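# Clear scrap and straighten jammed billets on feed ramp

## Task

Free the jammed short steel bars (billets) on the feed ramp: move both scrap pieces, the square block and the six-sided slice, into the scrap tray (releasing each is allowed once some part of it is inside the tray), and leave every billet lying straight across the ramp, next to one another in a single tight row pressed against the stop. The arrangement must hold on its own without the robot keeping it in place, nothing the robot touches last may settle by more than about a fingernail's width once released, and nothing may be dropped or knocked off the table.

## Robot and tools

Robot: one six-joint arm (an xArm6-type) with a two-finger parallel gripper and a single camera, cam_wrist (896x504 pixels), mounted on the wrist. There is only one arm, so every command row describes that arm alone.

Frames: positions are reported in the scene frame, whose origin sits on the table surface right under the arm base. +z is up; looking along +x, +y lies to the left. The base may be slightly tilted relative to the table, and the reported hand position can be off, more so when the arm is stretched out. end_effector_position (metres) is the point midway between the finger pads when closed, roughly 2 cm behind the fingertips; orientation comes as end_effector_quat_wxyz. The gripper's fingers point along its own +z and open and close along its own y. When the fingers shut, the tips advance about 10 mm along gripper +z. In the camera's optical frame, +z looks forward, +x is right in the image and +y is down.

execute_actions takes {"actions": [...]} holding zero or one item, plus an optional "pictures" boolean (images come by default). An empty list just reports the present state and commands nothing. A motion item is {"rows": [[...], ...], "steps": n}: 1 to 15 rows, n from 1 to 15 (15 when omitted), each step lasting 1/30 s. Each row is consumed on one step; if rows run out, the final row repeats. A wait item is {"steps": n} with no rows, n up to 300; it ends once that many steps have passed since the previous result, and your thinking time counts toward it. If a call is refused, nothing reaches the robot.

Each row has exactly 7 numbers, all absolute targets, not offsets: six joint angles in radians in the order waist, shoulder, elbow, forearm roll, wrist pitch, wrist roll, then the gripper opening. Stated joint ranges: waist -6.283 to 6.283, shoulder -2.059 to 2.094, elbow -3.927 to 0.192, forearm roll -6.283 to 6.283, wrist pitch -1.693 to 3.142, wrist roll -6.283 to 6.283. Actual ends may differ by up to 0.010 rad either way. A target more than 0.010 rad beyond a stated end, and further out than the joint's last reported angle, gets the call refused. A target beyond the true end is clipped there, and the result may report "joint sent to its limit" (possibly about an earlier, still-running action); its absence does not prove more travel is available. The opening is a scale from -1 (closed) to +1 (fully open, a pad gap of 0.084 m).

Motion limits: joint targets change at no more than 3.14 rad/s, reach that speed after 0.16 s, and all joints decelerate together. Each step, a joint's target is kept within 0.623 rad of its measured angle, and if the targets would move the gripper more than 70 mm from where it is measured, all are pulled back proportionally. So large moves need several calls. Between calls the arm keeps heading for the last row sent until it has nearly stopped or a step is HELD; fingers in motion keep moving after that.

Result lines: Joint positions and Joint velocities list the six joints (rad, rad/s) then the pad gap (m, m/s). grip_measured is the measured opening on the command scale. "joint command not followed" means the clearance check altered or blocked targets (mounting blocks and posts count as arm). HELD marks steps on which your row was not fully sent. MOTOR HOT appears from 65 °C; at 80 °C an OVER-TEMPERATURE FAULT brakes the arm until it cools. Holding loads heats motors, even while you think.

Gripping: to hold something, keep commanding an opening clearly below grip_measured; the bigger the gap, the harder the squeeze, up to about 24 N per pad for objects up to roughly 6 cm wide. Commanding -1 gives full force on parts about 0.5 mm thick or more. Re-sending the read grip_measured still presses lightly, less on wider parts, which may slip. Closing fast can squeeze much harder, sometimes forcing the fingers open. Brief external tugs on held parts or pushes on loose ones can occur, so grip firmly.

Torque fault: if contact torque reaches a joint's load limit (waist 45, shoulder 45, elbow 27, forearm roll 27, wrist pitch 18, wrist roll 18 N m, including carried weight), the arm halts, backs that joint off slightly, sits for 10 seconds and drops the rest of the call. Avoid pressing hard into the ramp, stop, tray or table.

zoom_image: {"camera": "cam_wrist", "region": [x0, y0, x1, y1]} returns a finer view of part of the latest wrist image; pixel coordinates from the top-left, region no larger than 504 by 504.

read_manual: optional "section" (only "licences"); gives URDF licence text and moves nothing.

finished_scene: {"scene": n} ends the current scene irreversibly and reports whether the task succeeded; call it only when scrap is in the tray and billets rest squarely in a tight row at the stop, stable with the gripper released and clear. Replying without any tool call ends everything.

Avoid: drops, slips, slams, hard impacts and heavy shoves; letting anything fall off the table; finishing while the robot still supports a part; leaving something that will sag once let go. Smooth, economical motion is preferred.

Each tool is called as name([rows], argument=value, ...), one row to a line, values as JSON.

## Session

execute_actions(actions=[])

Scene clock: 0.00 s of 6000.00 s.
end_effector_position=(+0.2743, +0.0904, +0.1944) grip_measured=+1.00 end_effector_quat_wxyz=(+0.561, +0.325, +0.744, -0.164) end_effector_velocity=(-0.000, +0.000, +0.000) end_effector_angular_velocity=(+0.001, +0.000, +0.000)
Joint positions: [ 1.49   0.912 -0.837 -0.976  2.027  0.039  0.084]
Joint velocities: [ 0.001 -0.    -0.001  0.001 -0.    -0.001 -0.   ]

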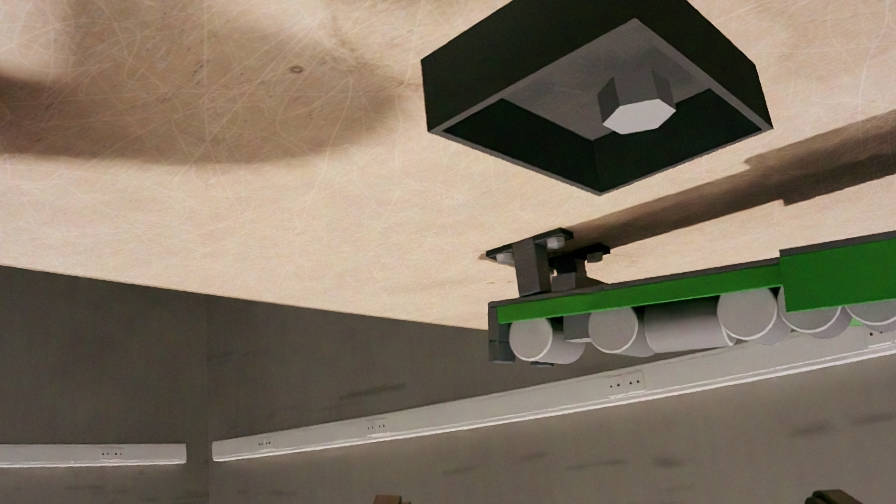

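execute_actions([
  {"rows": [[0.906,-0.273,-0.996,-0.82,1.5,1.03,1]], "steps": 15},
], pictures=false)

execute_actions([
  {"steps": 30},
])

Scene clock: 70.50 s of 6000.00 s.
end_effector_position=(+0.3585, +0.0991, +0.1879) grip_measured=+1.00 end_effector_quat_wxyz=(+0.252, +0.812, +0.515, -0.109) end_effector_velocity=(+0.242, -0.041, +0.133) end_effector_angular_velocity=(+1.040, -0.375, -1.889)
Joint positions: [ 1.116  0.384 -0.94  -0.877  1.691  0.562  0.084]
Joint velocities: [-0.409 -1.051 -0.108  0.111 -0.373  0.919 -0.   ]
Steps of this call (steps 1 to 90: nothing new was sent; then 67.00 s passed at rest; steps 91 to 105: all 15 steps of this action). Readings (joint positions):
91: [1.490 0.912 -0.837 -0.976 2.026 0.040]
92: [1.486 0.908 -0.837 -0.975 2.021 0.045]
94: [1.444 0.866 -0.845 -0.962 1.980 0.093]
98: [1.268 0.662 -0.901 -0.918 1.827 0.289]
105: the state above

Scene clock: 71.50 s of 6000.00 s.
end_effector_position=(+0.5080, -0.0041, +0.2982) grip_measured=+1.00 end_effector_quat_wxyz=(+0.002, +1.000, +0.002, -0.000) end_effector_velocity=(+0.006, -0.007, +0.006) end_effector_angular_velocity=(+0.020, -0.011, -0.039)
Joint positions: [ 0.907 -0.27  -0.995 -0.82   1.501  1.029  0.084]
Joint velocities: [-0.006 -0.023 -0.007  0.001 -0.006  0.013  0.   ]
Steps of this call (steps 1 to 30: the robot went on to your last target). Readings (joint positions):
1: [1.103 0.349 -0.943 -0.873 1.679 0.591]
2: [1.091 0.315 -0.946 -0.870 1.668 0.618]
4: [1.069 0.248 -0.952 -0.864 1.648 0.666]
8: [1.029 0.120 -0.963 -0.853 1.612 0.756]
30: the state above

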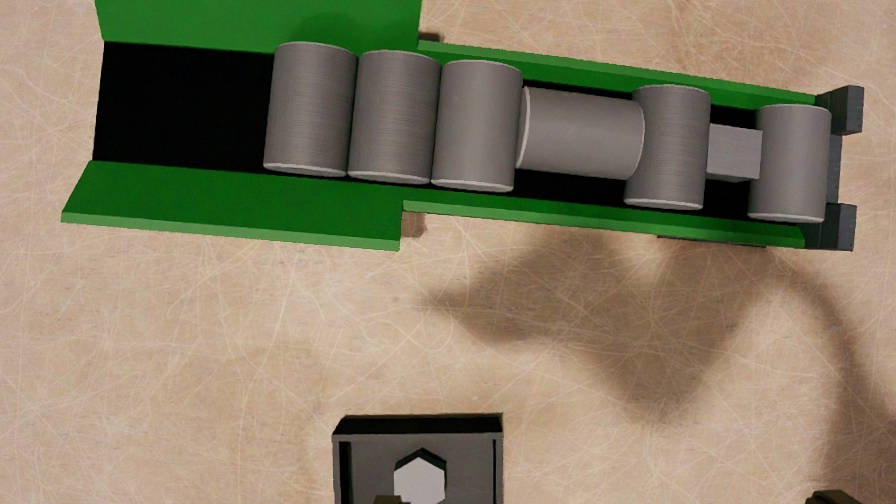

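zoom_image(camera="cam_wrist", region=[500, 60, 880, 270])

Region (500, 60, 880, 270) of cam_wrist's 896x504 image, scaled by 1.326, with more detail than that image has; it fills the top 279 rows of this view, and the rest is white.

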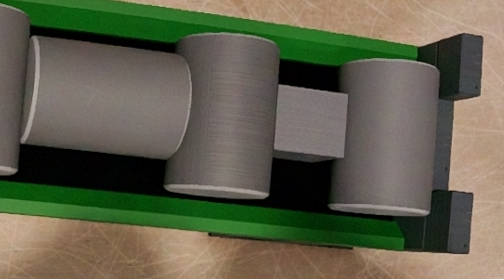

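execute_actions([
  {"rows": [[0.5315,-0.017,-1.2675,-0.8785,1.239,2.435,1]], "steps": 15},
], pictures=false)

execute_actions([
  {"steps": 20},
])

Scene clock: 119.20 s of 6000.00 s.
end_effector_position=(+0.6081, -0.0270, +0.2303) grip_measured=+1.00 end_effector_quat_wxyz=(-0.001, +0.910, -0.414, -0.002) end_effector_velocity=(+0.184, -0.082, -0.167) end_effector_angular_velocity=(-0.032, -0.004, -2.677)
Joint positions: [ 0.625 -0.081 -1.199 -0.864  1.305  1.692  0.084]
Joint velocities: [-0.554  0.376 -0.399 -0.086 -0.381  2.309 -0.   ]
Steps of this call (steps 1 to 15: the robot went on to your last target; steps 16 to 90: nothing new was sent; then 44.20 s passed at rest; steps 91 to 105: all 15 steps of this action). Readings (joint positions):
91: [0.906 -0.273 -0.996 -0.820 1.500 1.030]
92: [0.903 -0.271 -0.998 -0.820 1.497 1.036]
94: [0.877 -0.253 -1.018 -0.825 1.477 1.083]
98: [0.774 -0.182 -1.092 -0.841 1.408 1.264]
105: the state above

Scene clock: 119.87 s of 6000.00 s.
end_effector_position=(+0.6386, -0.0428, +0.2009) grip_measured=+1.00 end_effector_quat_wxyz=(-0.000, +0.676, -0.737, +0.001) end_effector_velocity=(+0.000, -0.001, -0.002) end_effector_angular_velocity=(-0.002, +0.002, -0.024)
Joint positions: [ 0.532 -0.017 -1.267 -0.878  1.239  2.433  0.084]
Joint velocities: [-0.004  0.002 -0.001 -0.001 -0.001  0.022 -0.   ]
Steps of this call (steps 1 to 20: the robot went on to your last target). Readings (joint positions):
1: [0.608 -0.069 -1.212 -0.867 1.293 1.771]
2: [0.592 -0.058 -1.223 -0.869 1.282 1.853]
4: [0.567 -0.041 -1.241 -0.873 1.265 2.018]
8: [0.541 -0.024 -1.260 -0.877 1.246 2.291]
20: the state above

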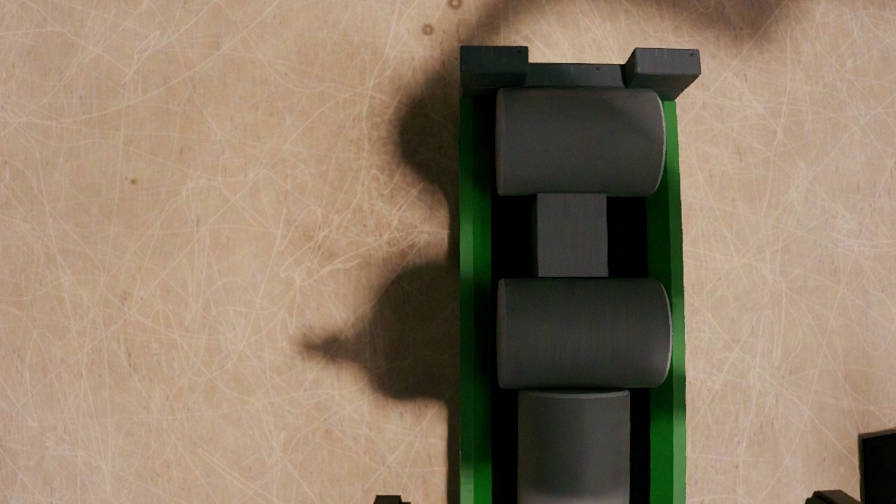

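execute_actions([
  {"rows": [[0.52,-0.013,-1.256,-0.884,1.221,2.44,1],[0.505,-0.008,-1.24,-0.892,1.197,2.448,1],[0.49,-0.003,-1.226,-0.9,1.174,2.455,1],[0.475,0.002,-1.211,-0.908,1.15,2.463,1],[0.46,0.007,-1.196,-0.916,1.127,2.47,1],[0.4508,0.0101,-1.1869,-0.9209,1.1125,2.475,1]], "steps": 15},
])

Scene clock: 148.60 s of 6000.00 s.
end_effector_position=(+0.6291, -0.0382, +0.1527) grip_measured=+1.00 end_effector_quat_wxyz=(-0.000, -0.675, +0.738, -0.001) end_effector_velocity=(+0.004, -0.001, -0.011) end_effector_angular_velocity=(+0.013, -0.023, -0.016)
Joint positions: [ 0.454  0.009 -1.19  -0.919  1.118  2.473  0.084]
Joint velocities: [-0.03   0.     0.02  -0.02  -0.06   0.019  0.   ]
Steps of this call (steps 1 to 30: the robot went on to your last target; steps 31 to 90: nothing new was sent; then 25.23 s passed at rest; steps 91 to 105: all 15 steps of this action). Readings (joint positions):
91: [0.531 -0.017 -1.267 -0.879 1.239 2.435]
92: [0.530 -0.017 -1.266 -0.879 1.236 2.436]
94: [0.522 -0.015 -1.259 -0.884 1.222 2.440]
98: [0.485 -0.001 -1.220 -0.903 1.166 2.458]
105: the state above

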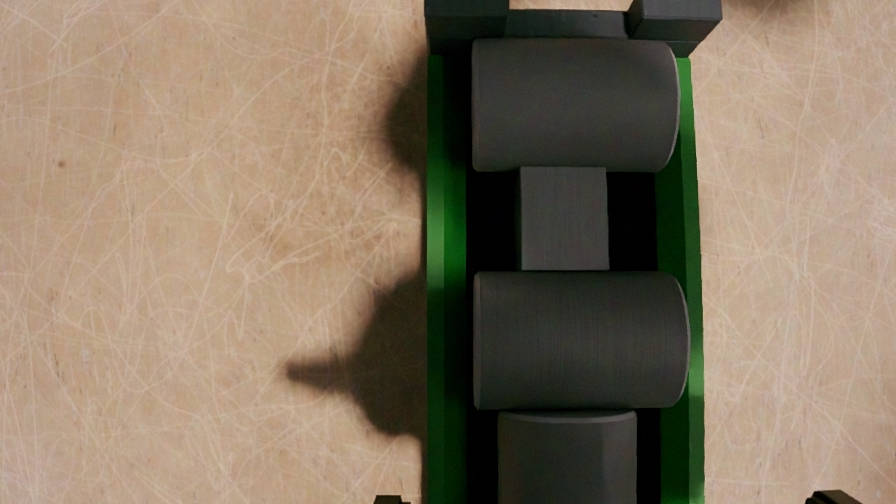

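execute_actions([
  {"rows": [[0.441,0.0165,-1.184,-0.9265,1.1,2.478,1],[0.431,0.023,-1.181,-0.932,1.087,2.481,1],[0.421,0.029,-1.178,-0.9376,1.0745,2.483,1],[0.4115,0.036,-1.175,-0.943,1.062,2.486,1],[0.402,0.042,-1.1725,-0.949,1.049,2.489,1],[0.392,0.049,-1.17,-0.954,1.0366,2.492,1],[0.382,0.055,-1.167,-0.96,1.024,2.495,1],[0.372,0.0615,-1.164,-0.965,1.011,2.497,1],[0.362,0.068,-1.161,-0.971,0.9987,2.5,1],[0.3526,0.0744,-1.1581,-0.9765,0.986,2.503,1]], "steps": 15},
], pictures=false)

execute_actions([
  {"steps": 8},
])

Scene clock: 179.23 s of 6000.00 s.
end_effector_position=(+0.6258, -0.0385, +0.1008) grip_measured=+1.00 end_effector_quat_wxyz=(-0.001, -0.675, +0.737, -0.001) end_effector_velocity=(-0.004, -0.000, -0.057) end_effector_angular_velocity=(+0.011, -0.004, -0.000)
Joint positions: [ 0.363  0.068 -1.16  -0.97   1.001  2.5    0.084]
Joint velocities: [-0.103  0.068  0.029 -0.061 -0.14   0.031  0.   ]
Steps of this call (steps 1 to 15: the robot went on to your last target; steps 16 to 90: nothing new was sent; then 27.13 s passed at rest; steps 91 to 105: all 15 steps of this action). Readings (joint positions):
91: [0.451 0.010 -1.187 -0.921 1.112 2.475]
92: [0.450 0.011 -1.187 -0.922 1.111 2.475]
94: [0.443 0.015 -1.185 -0.926 1.102 2.477]
98: [0.415 0.033 -1.176 -0.941 1.067 2.485]
105: the state above

Scene clock: 179.50 s of 6000.00 s.
end_effector_position=(+0.6264, -0.0388, +0.0964) grip_measured=+1.00 end_effector_quat_wxyz=(+0.000, -0.675, +0.738, -0.001) end_effector_velocity=(-0.002, +0.000, -0.005) end_effector_angular_velocity=(+0.000, +0.002, +0.001)
Joint positions: [ 0.354  0.074 -1.159 -0.976  0.987  2.503  0.084]
Joint velocities: [-0.008  0.005  0.005 -0.004 -0.01   0.002  0.   ]
Steps of this call (steps 1 to 8: the robot went on to your last target). Readings (joint positions):
1: [0.360 0.070 -1.160 -0.972 0.997 2.501]
2: [0.358 0.071 -1.159 -0.973 0.994 2.501]
4: [0.355 0.072 -1.159 -0.975 0.990 2.502]
8: the state above

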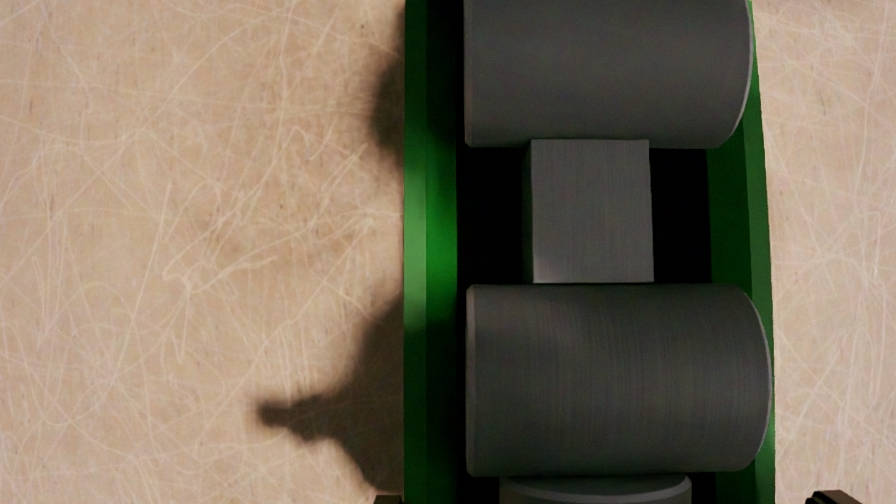

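execute_actions([
  {"rows": [[0.3526,0.0744,-1.1581,-0.9765,0.986,2.503,0.7],[0.3526,0.0744,-1.1581,-0.9765,0.986,2.503,0.5],[0.3526,0.0744,-1.1581,-0.9765,0.986,2.503,0.3],[0.3526,0.0744,-1.1581,-0.9765,0.986,2.503,0.2],[0.3526,0.0744,-1.1581,-0.9765,0.986,2.503,0.1],[0.3526,0.0744,-1.1581,-0.9765,0.986,2.503,0.05],[0.3526,0.0744,-1.1581,-0.9765,0.986,2.503,0.0],[0.3526,0.0744,-1.1581,-0.9765,0.986,2.503,-0.05],[0.3526,0.0744,-1.1581,-0.9765,0.986,2.503,-0.1],[0.3526,0.0744,-1.1581,-0.9765,0.986,2.503,-0.2],[0.3526,0.0744,-1.1581,-0.9765,0.986,2.503,-0.3],[0.3526,0.0744,-1.1581,-0.9765,0.986,2.503,-0.45],[0.3526,0.0744,-1.1581,-0.9765,0.986,2.503,-0.7]], "steps": 15},
], pictures=false)

execute_actions([
  {"steps": 10},
])

Scene clock: 191.07 s of 6000.00 s.
end_effector_position=(+0.6268, -0.0388, +0.0963) grip_measured=-0.10 end_effector_quat_wxyz=(+0.001, -0.675, +0.738, -0.001) end_effector_velocity=(-0.001, +0.001, -0.000) end_effector_angular_velocity=(-0.000, +0.001, +0.001)
Joint positions: [ 0.353  0.074 -1.159 -0.977  0.985  2.503  0.04 ]
Joint velocities: [0.001 0.001 0.001 0.    0.    0.001 0.   ]
Steps of this call (steps 1 to 30: the robot went on to your last target; steps 31 to 90: nothing new was sent; then 8.07 s passed at rest; steps 91 to 105: all 15 steps of this action). Readings (joint positions):
91: [0.353 0.074 -1.158 -0.976 0.986 2.503]
92: [0.353 0.074 -1.158 -0.977 0.986 2.503]
94: [0.353 0.074 -1.158 -0.977 0.986 2.503]
98: [0.353 0.074 -1.158 -0.977 0.986 2.503]
105: the state above

Scene clock: 191.40 s of 6000.00 s.
end_effector_position=(+0.6266, -0.0388, +0.0962) grip_measured=-0.10 end_effector_quat_wxyz=(+0.001, -0.675, +0.738, -0.001) end_effector_velocity=(-0.001, +0.000, -0.001) end_effector_angular_velocity=(-0.001, +0.002, +0.001)
Joint positions: [ 0.353  0.074 -1.159 -0.977  0.986  2.503  0.04 ]
Joint velocities: [-0.     0.     0.001 -0.     0.     0.     0.   ]
Steps of this call (steps 1 to 10: the robot went on to your last target). Readings (joint positions):
1: [0.353 0.074 -1.159 -0.977 0.985 2.503]
2: [0.353 0.074 -1.159 -0.977 0.985 2.503]
4: [0.353 0.074 -1.159 -0.977 0.985 2.503]
8: [0.353 0.074 -1.159 -0.977 0.986 2.503]
10: the state above

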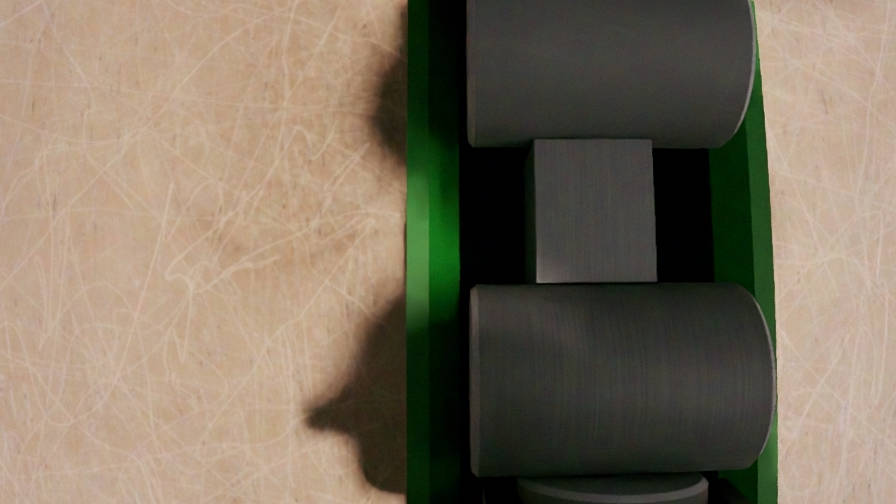

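execute_actions([
  {"rows": [[0.356,0.072,-1.159,-0.9745,0.99,2.502,-1],[0.362,0.068,-1.161,-0.971,0.9987,2.5,-1],[0.369,0.0635,-1.163,-0.967,1.007,2.498,-1],[0.376,0.059,-1.165,-0.963,1.016,2.496,-1],[0.383,0.0545,-1.167,-0.959,1.025,2.494,-1],[0.39,0.05,-1.169,-0.955,1.034,2.492,-1],[0.397,0.0455,-1.171,-0.951,1.043,2.49,-1],[0.404,0.041,-1.173,-0.947,1.052,2.488,-1],[0.411,0.036,-1.175,-0.943,1.061,2.486,-1],[0.418,0.0315,-1.177,-0.939,1.07,2.484,-1],[0.425,0.027,-1.179,-0.935,1.079,2.482,-1],[0.432,0.0225,-1.181,-0.931,1.088,2.48,-1],[0.439,0.018,-1.1835,-0.927,1.097,2.478,-1],[0.446,0.013,-1.1855,-0.9235,1.106,2.476,-1],[0.4508,0.0101,-1.1869,-0.9209,1.1125,2.475,-1]], "steps": 15},
], pictures=false)

execute_actions([
  {"steps": 12},
])

Scene clock: 199.20 s of 6000.00 s.
end_effector_position=(+0.6282, -0.0377, +0.1328) grip_measured=-0.10 end_effector_quat_wxyz=(-0.001, -0.675, +0.737, -0.001) end_effector_velocity=(+0.007, +0.004, +0.121) end_effector_angular_velocity=(+0.016, -0.015, +0.002)
Joint positions: [ 0.42   0.031 -1.177 -0.938  1.072  2.483  0.04 ]
Joint velocities: [ 0.213 -0.139 -0.064  0.113  0.254 -0.057 -0.   ]
Steps of this call (steps 1 to 15: the robot went on to your last target; steps 16 to 90: nothing new was sent; then 4.30 s passed at rest; steps 91 to 105: all 15 steps of this action). Readings (joint positions):
91: [0.353 0.074 -1.158 -0.976 0.986 2.503]
92: [0.353 0.074 -1.158 -0.976 0.987 2.503]
94: [0.355 0.073 -1.157 -0.974 0.992 2.502]
98: [0.370 0.065 -1.157 -0.964 1.019 2.497]
105: the state above

Scene clock: 199.60 s of 6000.00 s.
end_effector_position=(+0.6283, -0.0378, +0.1499) grip_measured=-0.10 end_effector_quat_wxyz=(-0.000, -0.676, +0.737, -0.001) end_effector_velocity=(+0.001, +0.000, +0.005) end_effector_angular_velocity=(+0.001, -0.002, -0.000)
Joint positions: [ 0.45   0.011 -1.186 -0.921  1.112  2.475  0.04 ]
Joint velocities: [ 0.008 -0.005 -0.004  0.004  0.009 -0.002  0.   ]
Steps of this call (steps 1 to 12: the robot went on to your last target). Readings (joint positions):
1: [0.426 0.027 -1.179 -0.934 1.081 2.482]
2: [0.433 0.022 -1.181 -0.931 1.088 2.480]
4: [0.441 0.016 -1.184 -0.926 1.099 2.478]
8: [0.448 0.012 -1.186 -0.922 1.109 2.476]
12: the state above

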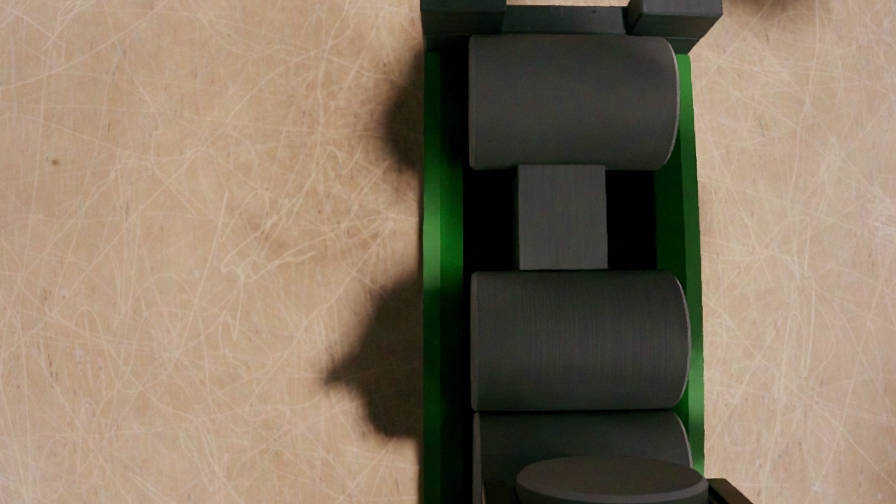

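execute_actions([
  {"rows": [[0.465,0.02,-1.205,-0.918,1.13,2.48,-1],[0.485,0.035,-1.23,-0.914,1.15,2.49,-1],[0.505,0.055,-1.255,-0.91,1.17,2.505,-1],[0.525,0.08,-1.28,-0.907,1.187,2.52,-1],[0.545,0.11,-1.305,-0.904,1.2,2.535,-1],[0.565,0.14,-1.33,-0.902,1.212,2.55,-1],[0.585,0.172,-1.356,-0.9,1.222,2.565,-1],[0.605,0.205,-1.382,-0.898,1.232,2.58,-1],[0.625,0.238,-1.408,-0.896,1.24,2.596,-1],[0.645,0.272,-1.434,-0.894,1.248,2.612,-1],[0.662,0.302,-1.457,-0.893,1.254,2.626,-1],[0.6752,0.3265,-1.4741,-0.8925,1.2572,2.637,-1]], "steps": 15},
], pictures=false)

execute_actions([
  {"steps": 15},
])

Scene clock: 232.40 s of 6000.00 s.
end_effector_position=(+0.6412, +0.0646, +0.1799) grip_measured=-0.10 end_effector_quat_wxyz=(-0.002, -0.674, +0.739, -0.000) end_effector_velocity=(-0.018, +0.315, +0.038) end_effector_angular_velocity=(+0.015, -0.009, +0.076)
Joint positions: [ 0.627  0.248 -1.41  -0.897  1.235  2.599  0.04 ]
Joint velocities: [ 0.419  0.691 -0.522  0.038  0.177  0.317  0.   ]
Steps of this call (steps 1 to 30: the robot went on to your last target; steps 31 to 90: nothing new was sent; then 29.30 s passed at rest; steps 91 to 105: all 15 steps of this action). Readings (joint positions):
91: [0.451 0.010 -1.187 -0.921 1.113 2.475]
92: [0.452 0.011 -1.189 -0.920 1.115 2.476]
94: [0.463 0.020 -1.203 -0.918 1.128 2.481]
98: [0.514 0.074 -1.268 -0.910 1.172 2.514]
105: the state above

Scene clock: 232.90 s of 6000.00 s.
end_effector_position=(+0.6395, +0.0991, +0.1854) grip_measured=-0.10 end_effector_quat_wxyz=(-0.000, -0.675, +0.738, -0.001) end_effector_velocity=(-0.002, +0.005, -0.001) end_effector_angular_velocity=(-0.000, +0.001, +0.007)
Joint positions: [ 0.674  0.325 -1.474 -0.893  1.257  2.637  0.04 ]
Joint velocities: [ 0.006  0.01  -0.002  0.001  0.001  0.002  0.   ]
Steps of this call (steps 1 to 15: the robot went on to your last target). Readings (joint positions):
1: [0.640 0.269 -1.426 -0.896 1.240 2.608]
2: [0.651 0.286 -1.438 -0.895 1.245 2.616]
4: [0.663 0.307 -1.454 -0.893 1.251 2.626]
8: [0.671 0.320 -1.470 -0.893 1.256 2.634]
15: the state above

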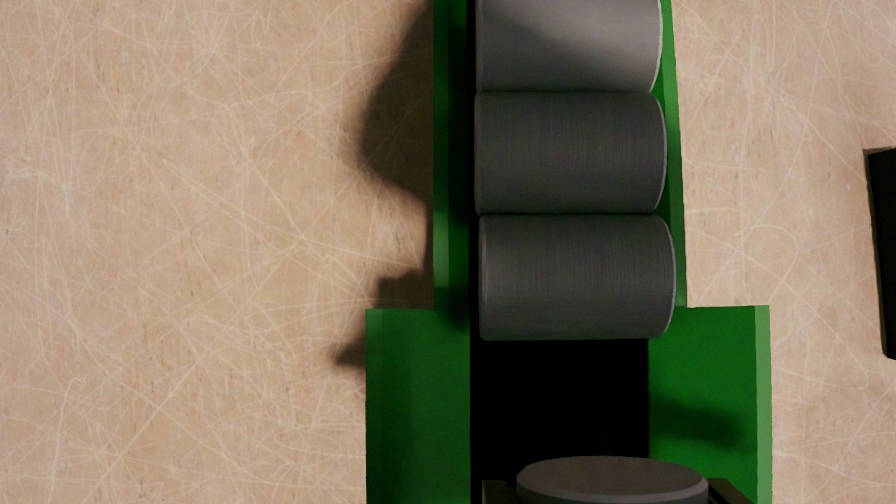

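execute_actions([
  {"rows": [[0.6752,0.3265,-1.4741,-0.8925,1.2572,2.55,-1],[0.6752,0.3265,-1.4741,-0.8925,1.2572,2.45,-1],[0.6752,0.3265,-1.4741,-0.8925,1.2572,2.35,-1],[0.6752,0.3265,-1.4741,-0.8925,1.2572,2.25,-1],[0.6752,0.3265,-1.4741,-0.8925,1.2572,2.15,-1],[0.6752,0.3265,-1.4741,-0.8925,1.2572,2.05,-1],[0.6752,0.3265,-1.4741,-0.8925,1.2572,1.95,-1],[0.6752,0.3265,-1.4741,-0.8925,1.2572,1.85,-1],[0.6752,0.3265,-1.4741,-0.8925,1.2572,1.75,-1],[0.6752,0.3265,-1.4741,-0.8925,1.2572,1.65,-1],[0.6752,0.3265,-1.4741,-0.8925,1.2572,1.55,-1],[0.6752,0.3265,-1.4741,-0.8925,1.2572,1.45,-1],[0.6752,0.3265,-1.4741,-0.8925,1.2572,1.35,-1],[0.6752,0.3265,-1.4741,-0.8925,1.2572,1.25,-1],[0.6752,0.3265,-1.4741,-0.8925,1.2572,1.066,-1]], "steps": 15},
], pictures=false)

execute_actions([
  {"steps": 12},
], pictures=false)

execute_actions([
  {"rows": [[0.667,0.331,-1.471,-0.897,1.247,1.068,-1],[0.659,0.3355,-1.4685,-0.901,1.237,1.069,-1],[0.651,0.34,-1.4655,-0.9055,1.227,1.071,-1],[0.643,0.344,-1.463,-0.9095,1.217,1.072,-1],[0.635,0.3487,-1.46,-0.914,1.207,1.074,-1],[0.627,0.353,-1.457,-0.918,1.197,1.075,-1],[0.619,0.3575,-1.454,-0.9225,1.187,1.077,-1],[0.611,0.362,-1.4515,-0.9265,1.177,1.079,-1],[0.603,0.3665,-1.4487,-0.931,1.167,1.08,-1],[0.595,0.371,-1.446,-0.935,1.157,1.082,-1],[0.587,0.3753,-1.443,-0.9395,1.147,1.083,-1],[0.5797,0.3795,-1.4404,-0.9434,1.137,1.085,-1]], "steps": 15},
], pictures=false)

execute_actions([
  {"steps": 12},
])

Scene clock: 256.60 s of 6000.00 s.
end_effector_position=(+0.6393, +0.0998, +0.1854) grip_measured=-0.10 end_effector_quat_wxyz=(+0.000, +0.913, -0.409, +0.001) end_effector_velocity=(-0.000, -0.001, -0.001) end_effector_angular_velocity=(-0.003, +0.005, +2.496)
Joint positions: [ 0.675  0.326 -1.474 -0.893  1.257  1.82   0.04 ]
Joint velocities: [-0.002 -0.     0.001  0.    -0.    -2.498 -0.   ]
Steps of this call (steps 1 to 15: the robot went on to your last target; steps 16 to 90: nothing new was sent; then 20.20 s passed at rest; steps 91 to 105: all 15 steps of this action). Readings (joint positions):
91: [0.675 0.326 -1.474 -0.892 1.257 2.637]
92: [0.675 0.326 -1.474 -0.893 1.257 2.631]
94: [0.675 0.326 -1.474 -0.893 1.257 2.587]
98: [0.675 0.326 -1.474 -0.893 1.257 2.379]
105: the state above

Scene clock: 257.00 s of 6000.00 s.
end_effector_position=(+0.6393, +0.0998, +0.1854) grip_measured=-0.10 end_effector_quat_wxyz=(+0.001, +0.998, -0.062, +0.001) end_effector_velocity=(-0.000, +0.000, -0.001) end_effector_angular_velocity=(-0.001, +0.002, +0.380)
Joint positions: [ 0.675  0.327 -1.474 -0.893  1.257  1.102  0.04 ]
Joint velocities: [-0.001  0.002 -0.    -0.    -0.    -0.379  0.   ]
Steps of this call (steps 1 to 12: the robot went on to your last target). Readings (joint positions):
1: [0.675 0.326 -1.474 -0.893 1.257 1.736]
2: [0.675 0.326 -1.474 -0.893 1.257 1.653]
4: [0.675 0.326 -1.474 -0.893 1.257 1.487]
8: [0.675 0.327 -1.474 -0.893 1.257 1.213]
12: the state above

Scene clock: 257.50 s of 6000.00 s.
end_effector_position=(+0.6413, +0.0983, +0.1350) grip_measured=-0.10 end_effector_quat_wxyz=(+0.002, +0.999, -0.044, +0.000) end_effector_velocity=(-0.007, -0.004, -0.104) end_effector_angular_velocity=(-0.007, +0.020, +0.011)
Joint positions: [ 0.595  0.371 -1.446 -0.934  1.159  1.082  0.04 ]
Joint velocities: [-0.16   0.093  0.062 -0.08  -0.188  0.028 -0.   ]
Steps of this call (steps 1 to 15: all 15 steps of this action). Readings (joint positions):
1: [0.675 0.327 -1.474 -0.893 1.257 1.091]
2: [0.674 0.327 -1.474 -0.893 1.256 1.084]
4: [0.669 0.330 -1.472 -0.896 1.248 1.076]
8: [0.646 0.343 -1.464 -0.908 1.220 1.074]
15: the state above

Scene clock: 257.90 s of 6000.00 s.
end_effector_position=(+0.6419, +0.0982, +0.1259) grip_measured=-0.10 end_effector_quat_wxyz=(+0.001, +0.999, -0.044, +0.001) end_effector_velocity=(-0.002, -0.000, -0.004) end_effector_angular_velocity=(-0.002, +0.004, +0.002)
Joint positions: [ 0.58   0.379 -1.441 -0.943  1.137  1.085  0.04 ]
Joint velocities: [-0.005  0.003  0.004 -0.002 -0.003  0.    -0.   ]
Steps of this call (steps 1 to 12: the robot went on to your last target). Readings (joint positions):
1: [0.591 0.374 -1.444 -0.937 1.153 1.083]
2: [0.588 0.376 -1.443 -0.939 1.149 1.083]
4: [0.584 0.378 -1.442 -0.941 1.143 1.084]
8: [0.581 0.378 -1.441 -0.943 1.138 1.085]
12: the state above

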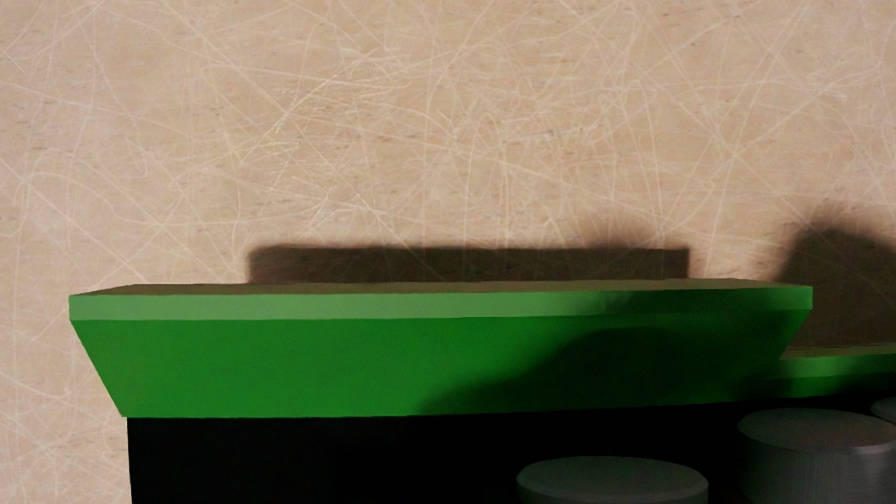

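execute_actions([
  {"rows": [[0.5791,0.382,-1.445,-0.9426,1.1385,1.083,-1],[0.5785,0.3843,-1.45,-0.942,1.14,1.082,-1],[0.5779,0.3866,-1.455,-0.9411,1.1415,1.08,-1],[0.5779,0.3866,-1.455,-0.9411,1.1415,1.08,-1],[0.5763,0.3875,-1.4544,-0.942,1.1395,1.08,-1],[0.5747,0.3884,-1.4539,-0.9428,1.1375,1.081,-1],[0.5731,0.3892,-1.4533,-0.9437,1.1355,1.081,-1],[0.5715,0.3901,-1.4528,-0.9445,1.1335,1.081,-1],[0.57,0.391,-1.4522,-0.9454,1.1315,1.082,-1],[0.5684,0.3919,-1.4516,-0.9462,1.1295,1.082,-1],[0.5668,0.3928,-1.4511,-0.9471,1.1275,1.082,-1],[0.5652,0.3936,-1.4505,-0.9479,1.1255,1.083,-1],[0.5636,0.3945,-1.45,-0.9488,1.1235,1.083,-1],[0.562,0.3954,-1.4494,-0.9496,1.1215,1.083,-1]], "steps": 15},
], pictures=false)

execute_actions([
  {"steps": 12},
])

Scene clock: 274.87 s of 6000.00 s.
end_effector_position=(+0.6447, +0.0972, +0.1188) grip_measured=-0.10 end_effector_quat_wxyz=(+0.002, +0.999, -0.045, +0.000) end_effector_velocity=(-0.001, -0.002, -0.028) end_effector_angular_velocity=(-0.001, +0.005, +0.001)
Joint positions: [ 0.568  0.392 -1.451 -0.947  1.128  1.082  0.04 ]
Joint velocities: [-0.045  0.027  0.012 -0.022 -0.051  0.007 -0.   ]
Steps of this call (steps 1 to 30: the robot went on to your last target; steps 31 to 90: nothing new was sent; then 13.47 s passed at rest; steps 91 to 105: all 15 steps of this action). Readings (joint positions):
91: [0.580 0.380 -1.440 -0.943 1.137 1.085]
92: [0.580 0.380 -1.441 -0.943 1.137 1.085]
94: [0.579 0.382 -1.444 -0.943 1.138 1.084]
98: [0.577 0.386 -1.451 -0.942 1.139 1.081]
105: the state above

Scene clock: 275.27 s of 6000.00 s.
end_effector_position=(+0.6448, +0.0970, +0.1155) grip_measured=-0.10 end_effector_quat_wxyz=(+0.001, +0.999, -0.045, +0.000) end_effector_velocity=(+0.000, -0.001, -0.001) end_effector_angular_velocity=(-0.001, +0.000, -0.001)
Joint positions: [ 0.562  0.395 -1.45  -0.95   1.122  1.083  0.04 ]
Joint velocities: [-0.002  0.001  0.001 -0.001 -0.002  0.     0.   ]
Steps of this call (steps 1 to 12: the robot went on to your last target). Readings (joint positions):
1: [0.566 0.393 -1.450 -0.947 1.127 1.082]
2: [0.565 0.394 -1.450 -0.948 1.126 1.083]
4: [0.564 0.395 -1.450 -0.949 1.124 1.083]
8: [0.562 0.395 -1.450 -0.949 1.122 1.083]
12: the state above

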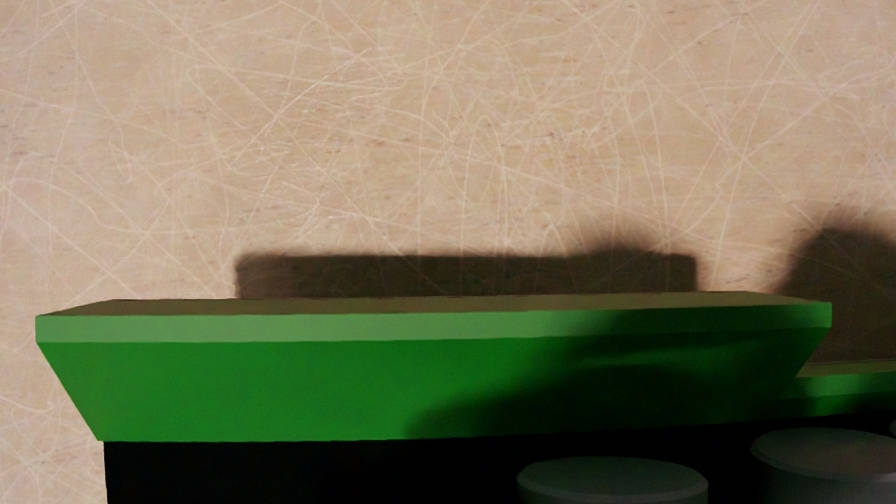

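execute_actions([
  {"rows": [[0.5612,0.3958,-1.4491,-0.95,1.1205,1.083,-1],[0.5604,0.3963,-1.4488,-0.9505,1.1195,1.083,-1],[0.5596,0.3967,-1.4486,-0.9509,1.1185,1.083,-1],[0.5588,0.3972,-1.4483,-0.9513,1.1175,1.084,-1],[0.558,0.3976,-1.448,-0.9517,1.1165,1.084,-1],[0.5572,0.398,-1.4477,-0.9522,1.1155,1.084,-1],[0.5564,0.3985,-1.4474,-0.9526,1.1145,1.084,-1],[0.5556,0.3989,-1.4472,-0.953,1.1135,1.084,-1],[0.5548,0.3994,-1.4469,-0.9534,1.1125,1.084,-1],[0.554,0.3998,-1.4466,-0.9539,1.1115,1.085,-1]], "steps": 15},
], pictures=false)

execute_actions([
  {"steps": 8},
])

Scene clock: 281.20 s of 6000.00 s.
end_effector_position=(+0.6457, +0.0968, +0.1125) grip_measured=-0.10 end_effector_quat_wxyz=(+0.000, +0.999, -0.046, +0.002) end_effector_velocity=(+0.003, -0.001, -0.001) end_effector_angular_velocity=(+0.005, -0.007, -0.005)
Joint positions: [ 0.556  0.398 -1.448 -0.953  1.112  1.085  0.04 ]
Joint velocities: [-0.005 -0.001  0.    -0.004 -0.011  0.004  0.   ]
Steps of this call (steps 1 to 15: the robot went on to your last target; steps 16 to 90: nothing new was sent; then 2.43 s passed at rest; steps 91 to 105: all 15 steps of this action). Readings (joint positions):
91: [0.562 0.395 -1.449 -0.950 1.121 1.083]
92: [0.562 0.395 -1.449 -0.950 1.121 1.083]
94: [0.561 0.396 -1.449 -0.950 1.121 1.083]
98: [0.559 0.397 -1.448 -0.951 1.118 1.084]
105: the state above

Scene clock: 281.47 s of 6000.00 s.
end_effector_position=(+0.6453, +0.0969, +0.1117) grip_measured=-0.10 end_effector_quat_wxyz=(+0.000, +0.999, -0.046, +0.001) end_effector_velocity=(-0.007, +0.002, -0.008) end_effector_angular_velocity=(-0.009, +0.015, +0.012)
Joint positions: [ 0.555  0.399 -1.448 -0.954  1.111  1.085  0.04 ]
Joint velocities: [-0.004  0.01   0.01  -0.     0.001 -0.    -0.   ]
Steps of this call (steps 1 to 8: the robot went on to your last target). Readings (joint positions):
1: [0.556 0.398 -1.448 -0.954 1.112 1.085]
2: [0.556 0.398 -1.448 -0.954 1.112 1.085]
4: [0.556 0.398 -1.448 -0.954 1.111 1.085]
8: the state above

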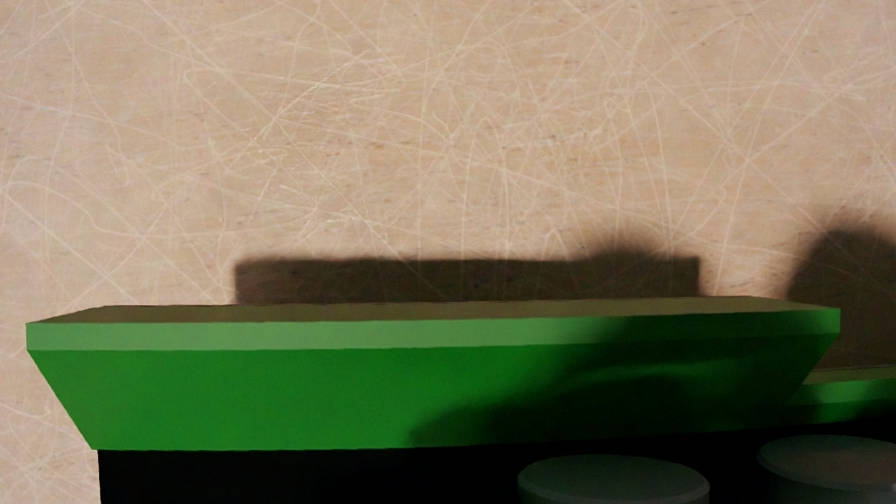

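execute_actions([
  {"rows": [[0.557,0.398,-1.4477,-0.9522,1.1155,1.084,-0.5],[0.557,0.398,-1.4477,-0.9522,1.1155,1.084,-0.2],[0.557,0.398,-1.4477,-0.9522,1.1155,1.084,-0.1],[0.557,0.398,-1.4477,-0.9522,1.1155,1.084,-0.05],[0.557,0.398,-1.4477,-0.9522,1.1155,1.084,0.0],[0.557,0.398,-1.4477,-0.9522,1.1155,1.084,0.03],[0.557,0.398,-1.4477,-0.9522,1.1155,1.084,0.06]], "steps": 15},
])

Scene clock: 286.07 s of 6000.00 s.
end_effector_position=(+0.6437, +0.0970, +0.1115) grip_measured=+0.04 end_effector_quat_wxyz=(+0.002, +0.999, -0.045, -0.001) end_effector_velocity=(+0.007, -0.002, +0.007) end_effector_angular_velocity=(+0.007, -0.015, -0.011)
Joint positions: [ 0.557  0.399 -1.447 -0.952  1.116  1.084  0.046]
Joint velocities: [ 0.003 -0.009 -0.009 -0.001 -0.001 -0.     0.002]
Steps of this call (steps 1 to 15: the robot went on to your last target; steps 16 to 90: nothing new was sent; then 1.10 s passed at rest; steps 91 to 105: all 15 steps of this action). Readings (joint positions):
91: [0.554 0.400 -1.447 -0.954 1.112 1.085]
92: [0.554 0.400 -1.447 -0.954 1.112 1.085]
94: [0.554 0.399 -1.447 -0.953 1.114 1.085]
98: [0.555 0.400 -1.446 -0.952 1.116 1.084]
105: the state above

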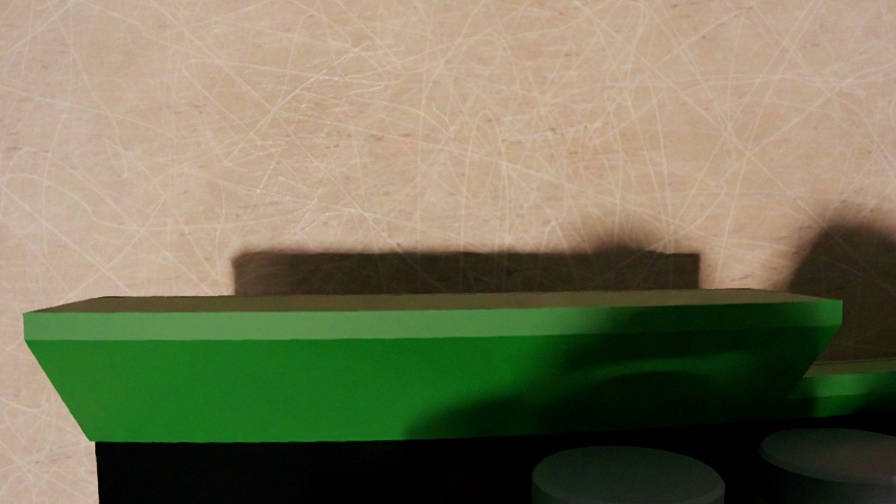

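execute_actions([
  {"rows": [[0.56,0.3965,-1.4487,-0.9505,1.1195,1.084,0.06],[0.565,0.394,-1.4505,-0.948,1.1255,1.083,0.06],[0.572,0.39,-1.453,-0.9445,1.134,1.082,0.06],[0.58,0.3855,-1.4557,-0.94,1.144,1.08,0.06],[0.589,0.3805,-1.459,-0.935,1.155,1.078,0.06],[0.598,0.3755,-1.462,-0.9305,1.167,1.077,0.06],[0.608,0.37,-1.4655,-0.925,1.179,1.075,0.06],[0.618,0.3645,-1.469,-0.92,1.192,1.073,0.06],[0.628,0.359,-1.4725,-0.9145,1.204,1.071,0.06],[0.638,0.3535,-1.476,-0.909,1.217,1.07,0.06],[0.648,0.348,-1.4795,-0.904,1.229,1.068,0.06],[0.657,0.343,-1.4827,-0.899,1.241,1.066,0.06]], "steps": 15},
], pictures=false)

execute_actions([
  {"rows": [[0.645,0.315,-1.465,-0.899,1.238,1.14,0.0],[0.625,0.283,-1.441,-0.899,1.228,1.225,-0.03],[0.603,0.25,-1.415,-0.899,1.216,1.31,-0.03],[0.581,0.217,-1.389,-0.898,1.204,1.395,-0.03],[0.558,0.184,-1.363,-0.898,1.192,1.48,-0.03],[0.536,0.151,-1.338,-0.898,1.18,1.565,-0.03],[0.513,0.118,-1.312,-0.898,1.168,1.65,-0.03],[0.491,0.084,-1.286,-0.897,1.156,1.735,-0.03],[0.468,0.051,-1.26,-0.897,1.144,1.82,-0.03],[0.446,0.018,-1.234,-0.897,1.132,1.905,-0.03],[0.423,-0.015,-1.209,-0.897,1.12,1.99,-0.03],[0.401,-0.048,-1.183,-0.896,1.108,2.075,-0.03],[0.378,-0.081,-1.157,-0.896,1.096,2.16,-0.03],[0.356,-0.115,-1.131,-0.896,1.084,2.245,-0.03],[0.3333,-0.1477,-1.1055,-0.8957,1.0724,2.331,-0.03]], "steps": 15},
])

execute_actions([
  {"steps": 20},
])

Scene clock: 311.20 s of 6000.00 s.
end_effector_position=(+0.6449, +0.0992, +0.1634) grip_measured=+0.05 end_effector_quat_wxyz=(+0.001, +0.999, -0.047, +0.002) end_effector_velocity=(-0.000, +0.005, +0.129) end_effector_angular_velocity=(+0.022, -0.017, -0.009)
Joint positions: [ 0.638  0.353 -1.476 -0.91   1.215  1.07   0.046]
Joint velocities: [ 0.197 -0.113 -0.076  0.098  0.229 -0.033  0.   ]
Steps of this call (steps 1 to 15: the robot went on to your last target; steps 16 to 90: nothing new was sent; then 21.63 s passed at rest; steps 91 to 105: all 15 steps of this action). Readings (joint positions):
91: [0.557 0.398 -1.448 -0.952 1.116 1.084]
92: [0.557 0.398 -1.448 -0.952 1.116 1.084]
94: [0.560 0.396 -1.449 -0.950 1.121 1.084]
98: [0.579 0.386 -1.455 -0.940 1.145 1.080]
105: the state above

Scene clock: 311.70 s of 6000.00 s.
end_effector_position=(+0.6452, -0.0111, +0.1611) grip_measured=-0.04 end_effector_quat_wxyz=(-0.001, +0.906, -0.422, -0.004) end_effector_velocity=(-0.036, -0.305, -0.041) end_effector_angular_velocity=(-0.006, +0.015, -2.133)
Joint positions: [ 0.498  0.098 -1.297 -0.898  1.16   1.695  0.042]
Joint velocities: [-0.467 -0.696  0.547  0.006 -0.248  1.708 -0.   ]
Steps of this call (steps 1 to 15: all 15 steps of this action). Readings (joint positions):
1: [0.643 0.350 -1.479 -0.907 1.221 1.069]
2: [0.646 0.346 -1.478 -0.905 1.226 1.074]
4: [0.644 0.330 -1.468 -0.902 1.229 1.113]
8: [0.603 0.258 -1.418 -0.900 1.214 1.292]
15: the state above

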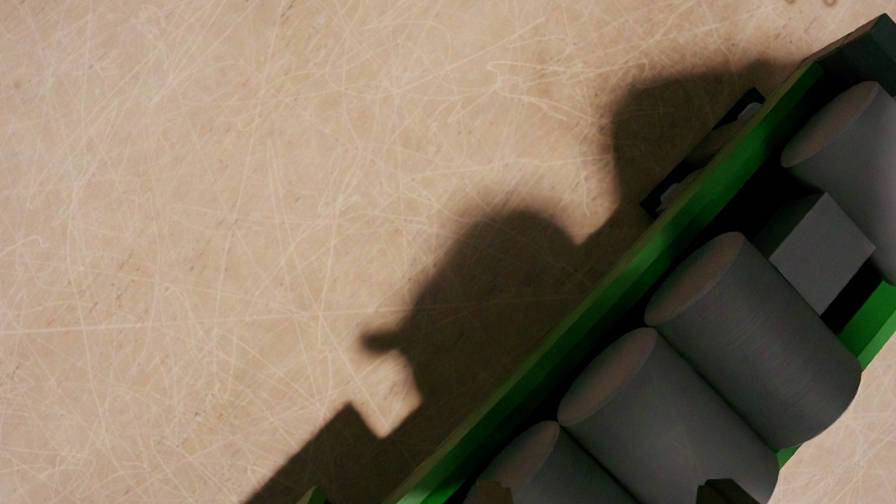

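Scene clock: 312.37 s of 6000.00 s.
end_effector_position=(+0.6214, -0.1125, +0.1507) grip_measured=-0.04 end_effector_quat_wxyz=(+0.000, +0.677, -0.736, +0.001) end_effector_velocity=(+0.000, -0.006, +0.001) end_effector_angular_velocity=(-0.001, -0.004, -0.041)
Joint positions: [ 0.335 -0.146 -1.106 -0.896  1.073  2.328  0.042]
Joint velocities: [-0.009 -0.013  0.005 -0.    -0.004  0.03  -0.   ]
Steps of this call (steps 1 to 20: the robot went on to your last target). Readings (joint positions):
1: [0.483 0.075 -1.279 -0.898 1.152 1.752]
2: [0.467 0.052 -1.260 -0.897 1.144 1.808]
4: [0.436 0.005 -1.225 -0.897 1.127 1.925]
8: [0.376 -0.084 -1.156 -0.896 1.096 2.158]
20: the state above

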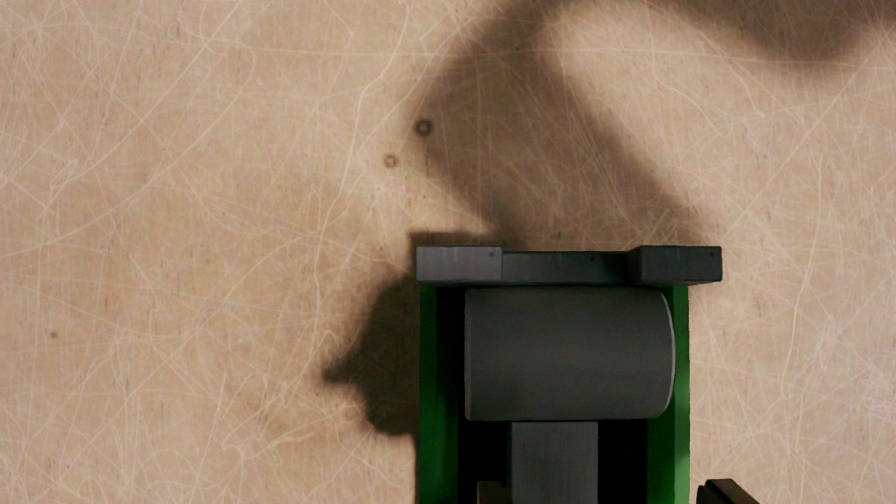

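execute_actions([
  {"rows": [[0.3273,-0.1425,-1.1046,-0.8989,1.0643,2.333,-0.03],[0.3213,-0.1374,-1.1038,-0.902,1.0563,2.335,-0.03],[0.3153,-0.1322,-1.1029,-0.9052,1.0482,2.336,-0.03],[0.3093,-0.1271,-1.102,-0.9084,1.0401,2.338,-0.03],[0.3033,-0.1219,-1.1012,-0.9116,1.0321,2.34,-0.03],[0.2973,-0.1168,-1.1003,-0.9148,1.024,2.342,-0.03],[0.2913,-0.1116,-1.0994,-0.9179,1.0159,2.343,-0.03],[0.2853,-0.1065,-1.0985,-0.9211,1.0079,2.345,-0.03],[0.2793,-0.1013,-1.0977,-0.9243,0.9998,2.347,-0.03],[0.2733,-0.0962,-1.0968,-0.9275,0.9917,2.349,-0.03],[0.2673,-0.091,-1.0959,-0.9306,0.9837,2.35,-0.03],[0.2614,-0.0858,-1.0951,-0.9338,0.9756,2.352,-0.03],[0.2574,-0.0824,-1.0945,-0.9359,0.9702,2.353,-0.03],[0.2534,-0.079,-1.0939,-0.938,0.9649,2.354,-0.03],[0.2494,-0.0755,-1.0933,-0.9402,0.9595,2.355,-0.03]], "steps": 15},
], pictures=false)

execute_actions([
  {"rows": [[0.247,-0.0735,-1.093,-0.9414,0.9563,2.356,-0.03],[0.2446,-0.0714,-1.0926,-0.9427,0.953,2.357,-0.03],[0.2422,-0.0693,-1.0923,-0.944,0.9498,2.358,-0.03],[0.2398,-0.0673,-1.0919,-0.9452,0.9466,2.358,-0.03],[0.2374,-0.0652,-1.0916,-0.9465,0.9434,2.359,-0.03],[0.235,-0.0632,-1.0912,-0.9478,0.9401,2.36,-0.03],[0.2326,-0.0611,-1.0909,-0.949,0.9369,2.36,-0.03],[0.2302,-0.059,-1.0905,-0.9503,0.9337,2.361,-0.03],[0.2278,-0.057,-1.0902,-0.9516,0.9305,2.362,-0.03],[0.2254,-0.0549,-1.0898,-0.9528,0.9272,2.363,-0.03],[0.223,-0.0528,-1.0895,-0.9541,0.924,2.363,-0.03],[0.2206,-0.0508,-1.0891,-0.9554,0.9208,2.364,-0.03],[0.2182,-0.0487,-1.0888,-0.9567,0.9176,2.365,-0.03],[0.2158,-0.0467,-1.0884,-0.9579,0.9143,2.365,-0.03],[0.2134,-0.0446,-1.0881,-0.9592,0.9111,2.366,-0.03]], "steps": 15},
], pictures=false)

execute_actions([
  {"steps": 12},
])

Scene clock: 333.37 s of 6000.00 s.
end_effector_position=(+0.6228, -0.1121, +0.1167) grip_measured=-0.04 end_effector_quat_wxyz=(-0.001, -0.675, +0.738, -0.002) end_effector_velocity=(-0.001, +0.004, -0.089) end_effector_angular_velocity=(-0.001, +0.003, +0.005)
Joint positions: [ 0.272 -0.095 -1.096 -0.928  0.991  2.349  0.042]
Joint velocities: [-0.157  0.136  0.024 -0.083 -0.21   0.043 -0.   ]
Steps of this call (steps 1 to 30: the robot went on to your last target; steps 31 to 90: nothing new was sent; then 17.50 s passed at rest; steps 91 to 105: all 15 steps of this action). Readings (joint positions):
91: [0.333 -0.148 -1.105 -0.896 1.072 2.331]
92: [0.333 -0.147 -1.106 -0.896 1.071 2.331]
94: [0.328 -0.144 -1.105 -0.898 1.065 2.333]
98: [0.311 -0.129 -1.102 -0.907 1.043 2.338]
105: the state above

Scene clock: 333.87 s of 6000.00 s.
end_effector_position=(+0.6218, -0.1114, +0.0901) grip_measured=-0.04 end_effector_quat_wxyz=(-0.000, -0.675, +0.738, -0.001) end_effector_velocity=(-0.003, +0.001, -0.040) end_effector_angular_velocity=(+0.005, +0.002, +0.002)
Joint positions: [ 0.225 -0.054 -1.09  -0.953  0.926  2.363  0.042]
Joint velocities: [-0.072  0.062  0.009 -0.038 -0.097  0.019 -0.   ]
Steps of this call (steps 1 to 15: all 15 steps of this action). Readings (joint positions):
1: [0.267 -0.091 -1.096 -0.931 0.984 2.350]
2: [0.262 -0.087 -1.095 -0.933 0.978 2.351]
4: [0.254 -0.080 -1.094 -0.938 0.968 2.354]
8: [0.242 -0.071 -1.094 -0.944 0.951 2.357]
15: the state above

Scene clock: 334.27 s of 6000.00 s.
end_effector_position=(+0.6213, -0.1113, +0.0840) grip_measured=-0.04 end_effector_quat_wxyz=(-0.000, -0.675, +0.738, -0.001) end_effector_velocity=(+0.000, +0.001, -0.001) end_effector_angular_velocity=(+0.001, -0.001, +0.001)
Joint positions: [ 0.214 -0.045 -1.088 -0.959  0.912  2.366  0.042]
Joint velocities: [-0.002  0.003  0.    -0.001 -0.004  0.     0.   ]
Steps of this call (steps 1 to 12: the robot went on to your last target). Readings (joint positions):
1: [0.222 -0.052 -1.089 -0.954 0.923 2.364]
2: [0.220 -0.050 -1.089 -0.956 0.920 2.364]
4: [0.217 -0.048 -1.089 -0.957 0.916 2.365]
8: [0.214 -0.046 -1.088 -0.959 0.913 2.366]
12: the state above

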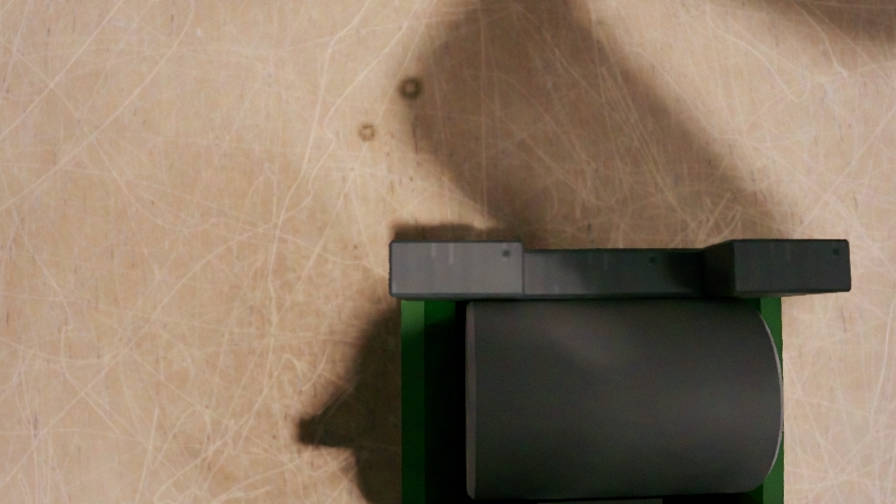

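Reached depth. Close.

execute_actions([
  {"rows": [[0.2134,-0.0446,-1.0881,-0.9592,0.9111,2.366,-0.12],[0.2134,-0.0446,-1.0881,-0.9592,0.9111,2.366,-0.2],[0.2134,-0.0446,-1.0881,-0.9592,0.9111,2.366,-0.27],[0.2134,-0.0446,-1.0881,-0.9592,0.9111,2.366,-0.33],[0.2134,-0.0446,-1.0881,-0.9592,0.9111,2.366,-0.38],[0.2134,-0.0446,-1.0881,-0.9592,0.9111,2.366,-0.43],[0.2134,-0.0446,-1.0881,-0.9592,0.9111,2.366,-0.48],[0.2134,-0.0446,-1.0881,-0.9592,0.9111,2.366,-0.55],[0.2134,-0.0446,-1.0881,-0.9592,0.9111,2.366,-0.65],[0.2134,-0.0446,-1.0881,-0.9592,0.9111,2.366,-0.8],[0.2134,-0.0446,-1.0881,-0.9592,0.9111,2.366,-1]], "steps": 15},
], pictures=false)

Scene clock: 339.47 s of 6000.00 s.
end_effector_position=(+0.6212, -0.1110, +0.0838) grip_measured=-0.44 end_effector_quat_wxyz=(-0.000, -0.675, +0.737, -0.001) end_effector_velocity=(-0.000, -0.000, -0.000) end_effector_angular_velocity=(-0.000, +0.001, +0.001)
Joint positions: [ 0.214 -0.045 -1.088 -0.959  0.911  2.366  0.025]
Joint velocities: [-0.001  0.     0.    -0.     0.    -0.     0.   ]
Steps of this call (steps 1 to 30: the robot went on to your last target; steps 31 to 90: nothing new was sent; then 1.70 s passed at rest; steps 91 to 105: all 15 steps of this action). Readings (joint positions):
91: [0.213 -0.045 -1.088 -0.959 0.911 2.366]
92: [0.213 -0.045 -1.088 -0.959 0.911 2.366]
94: [0.213 -0.044 -1.088 -0.959 0.911 2.366]
98: [0.213 -0.045 -1.088 -0.959 0.911 2.366]
105: the state above


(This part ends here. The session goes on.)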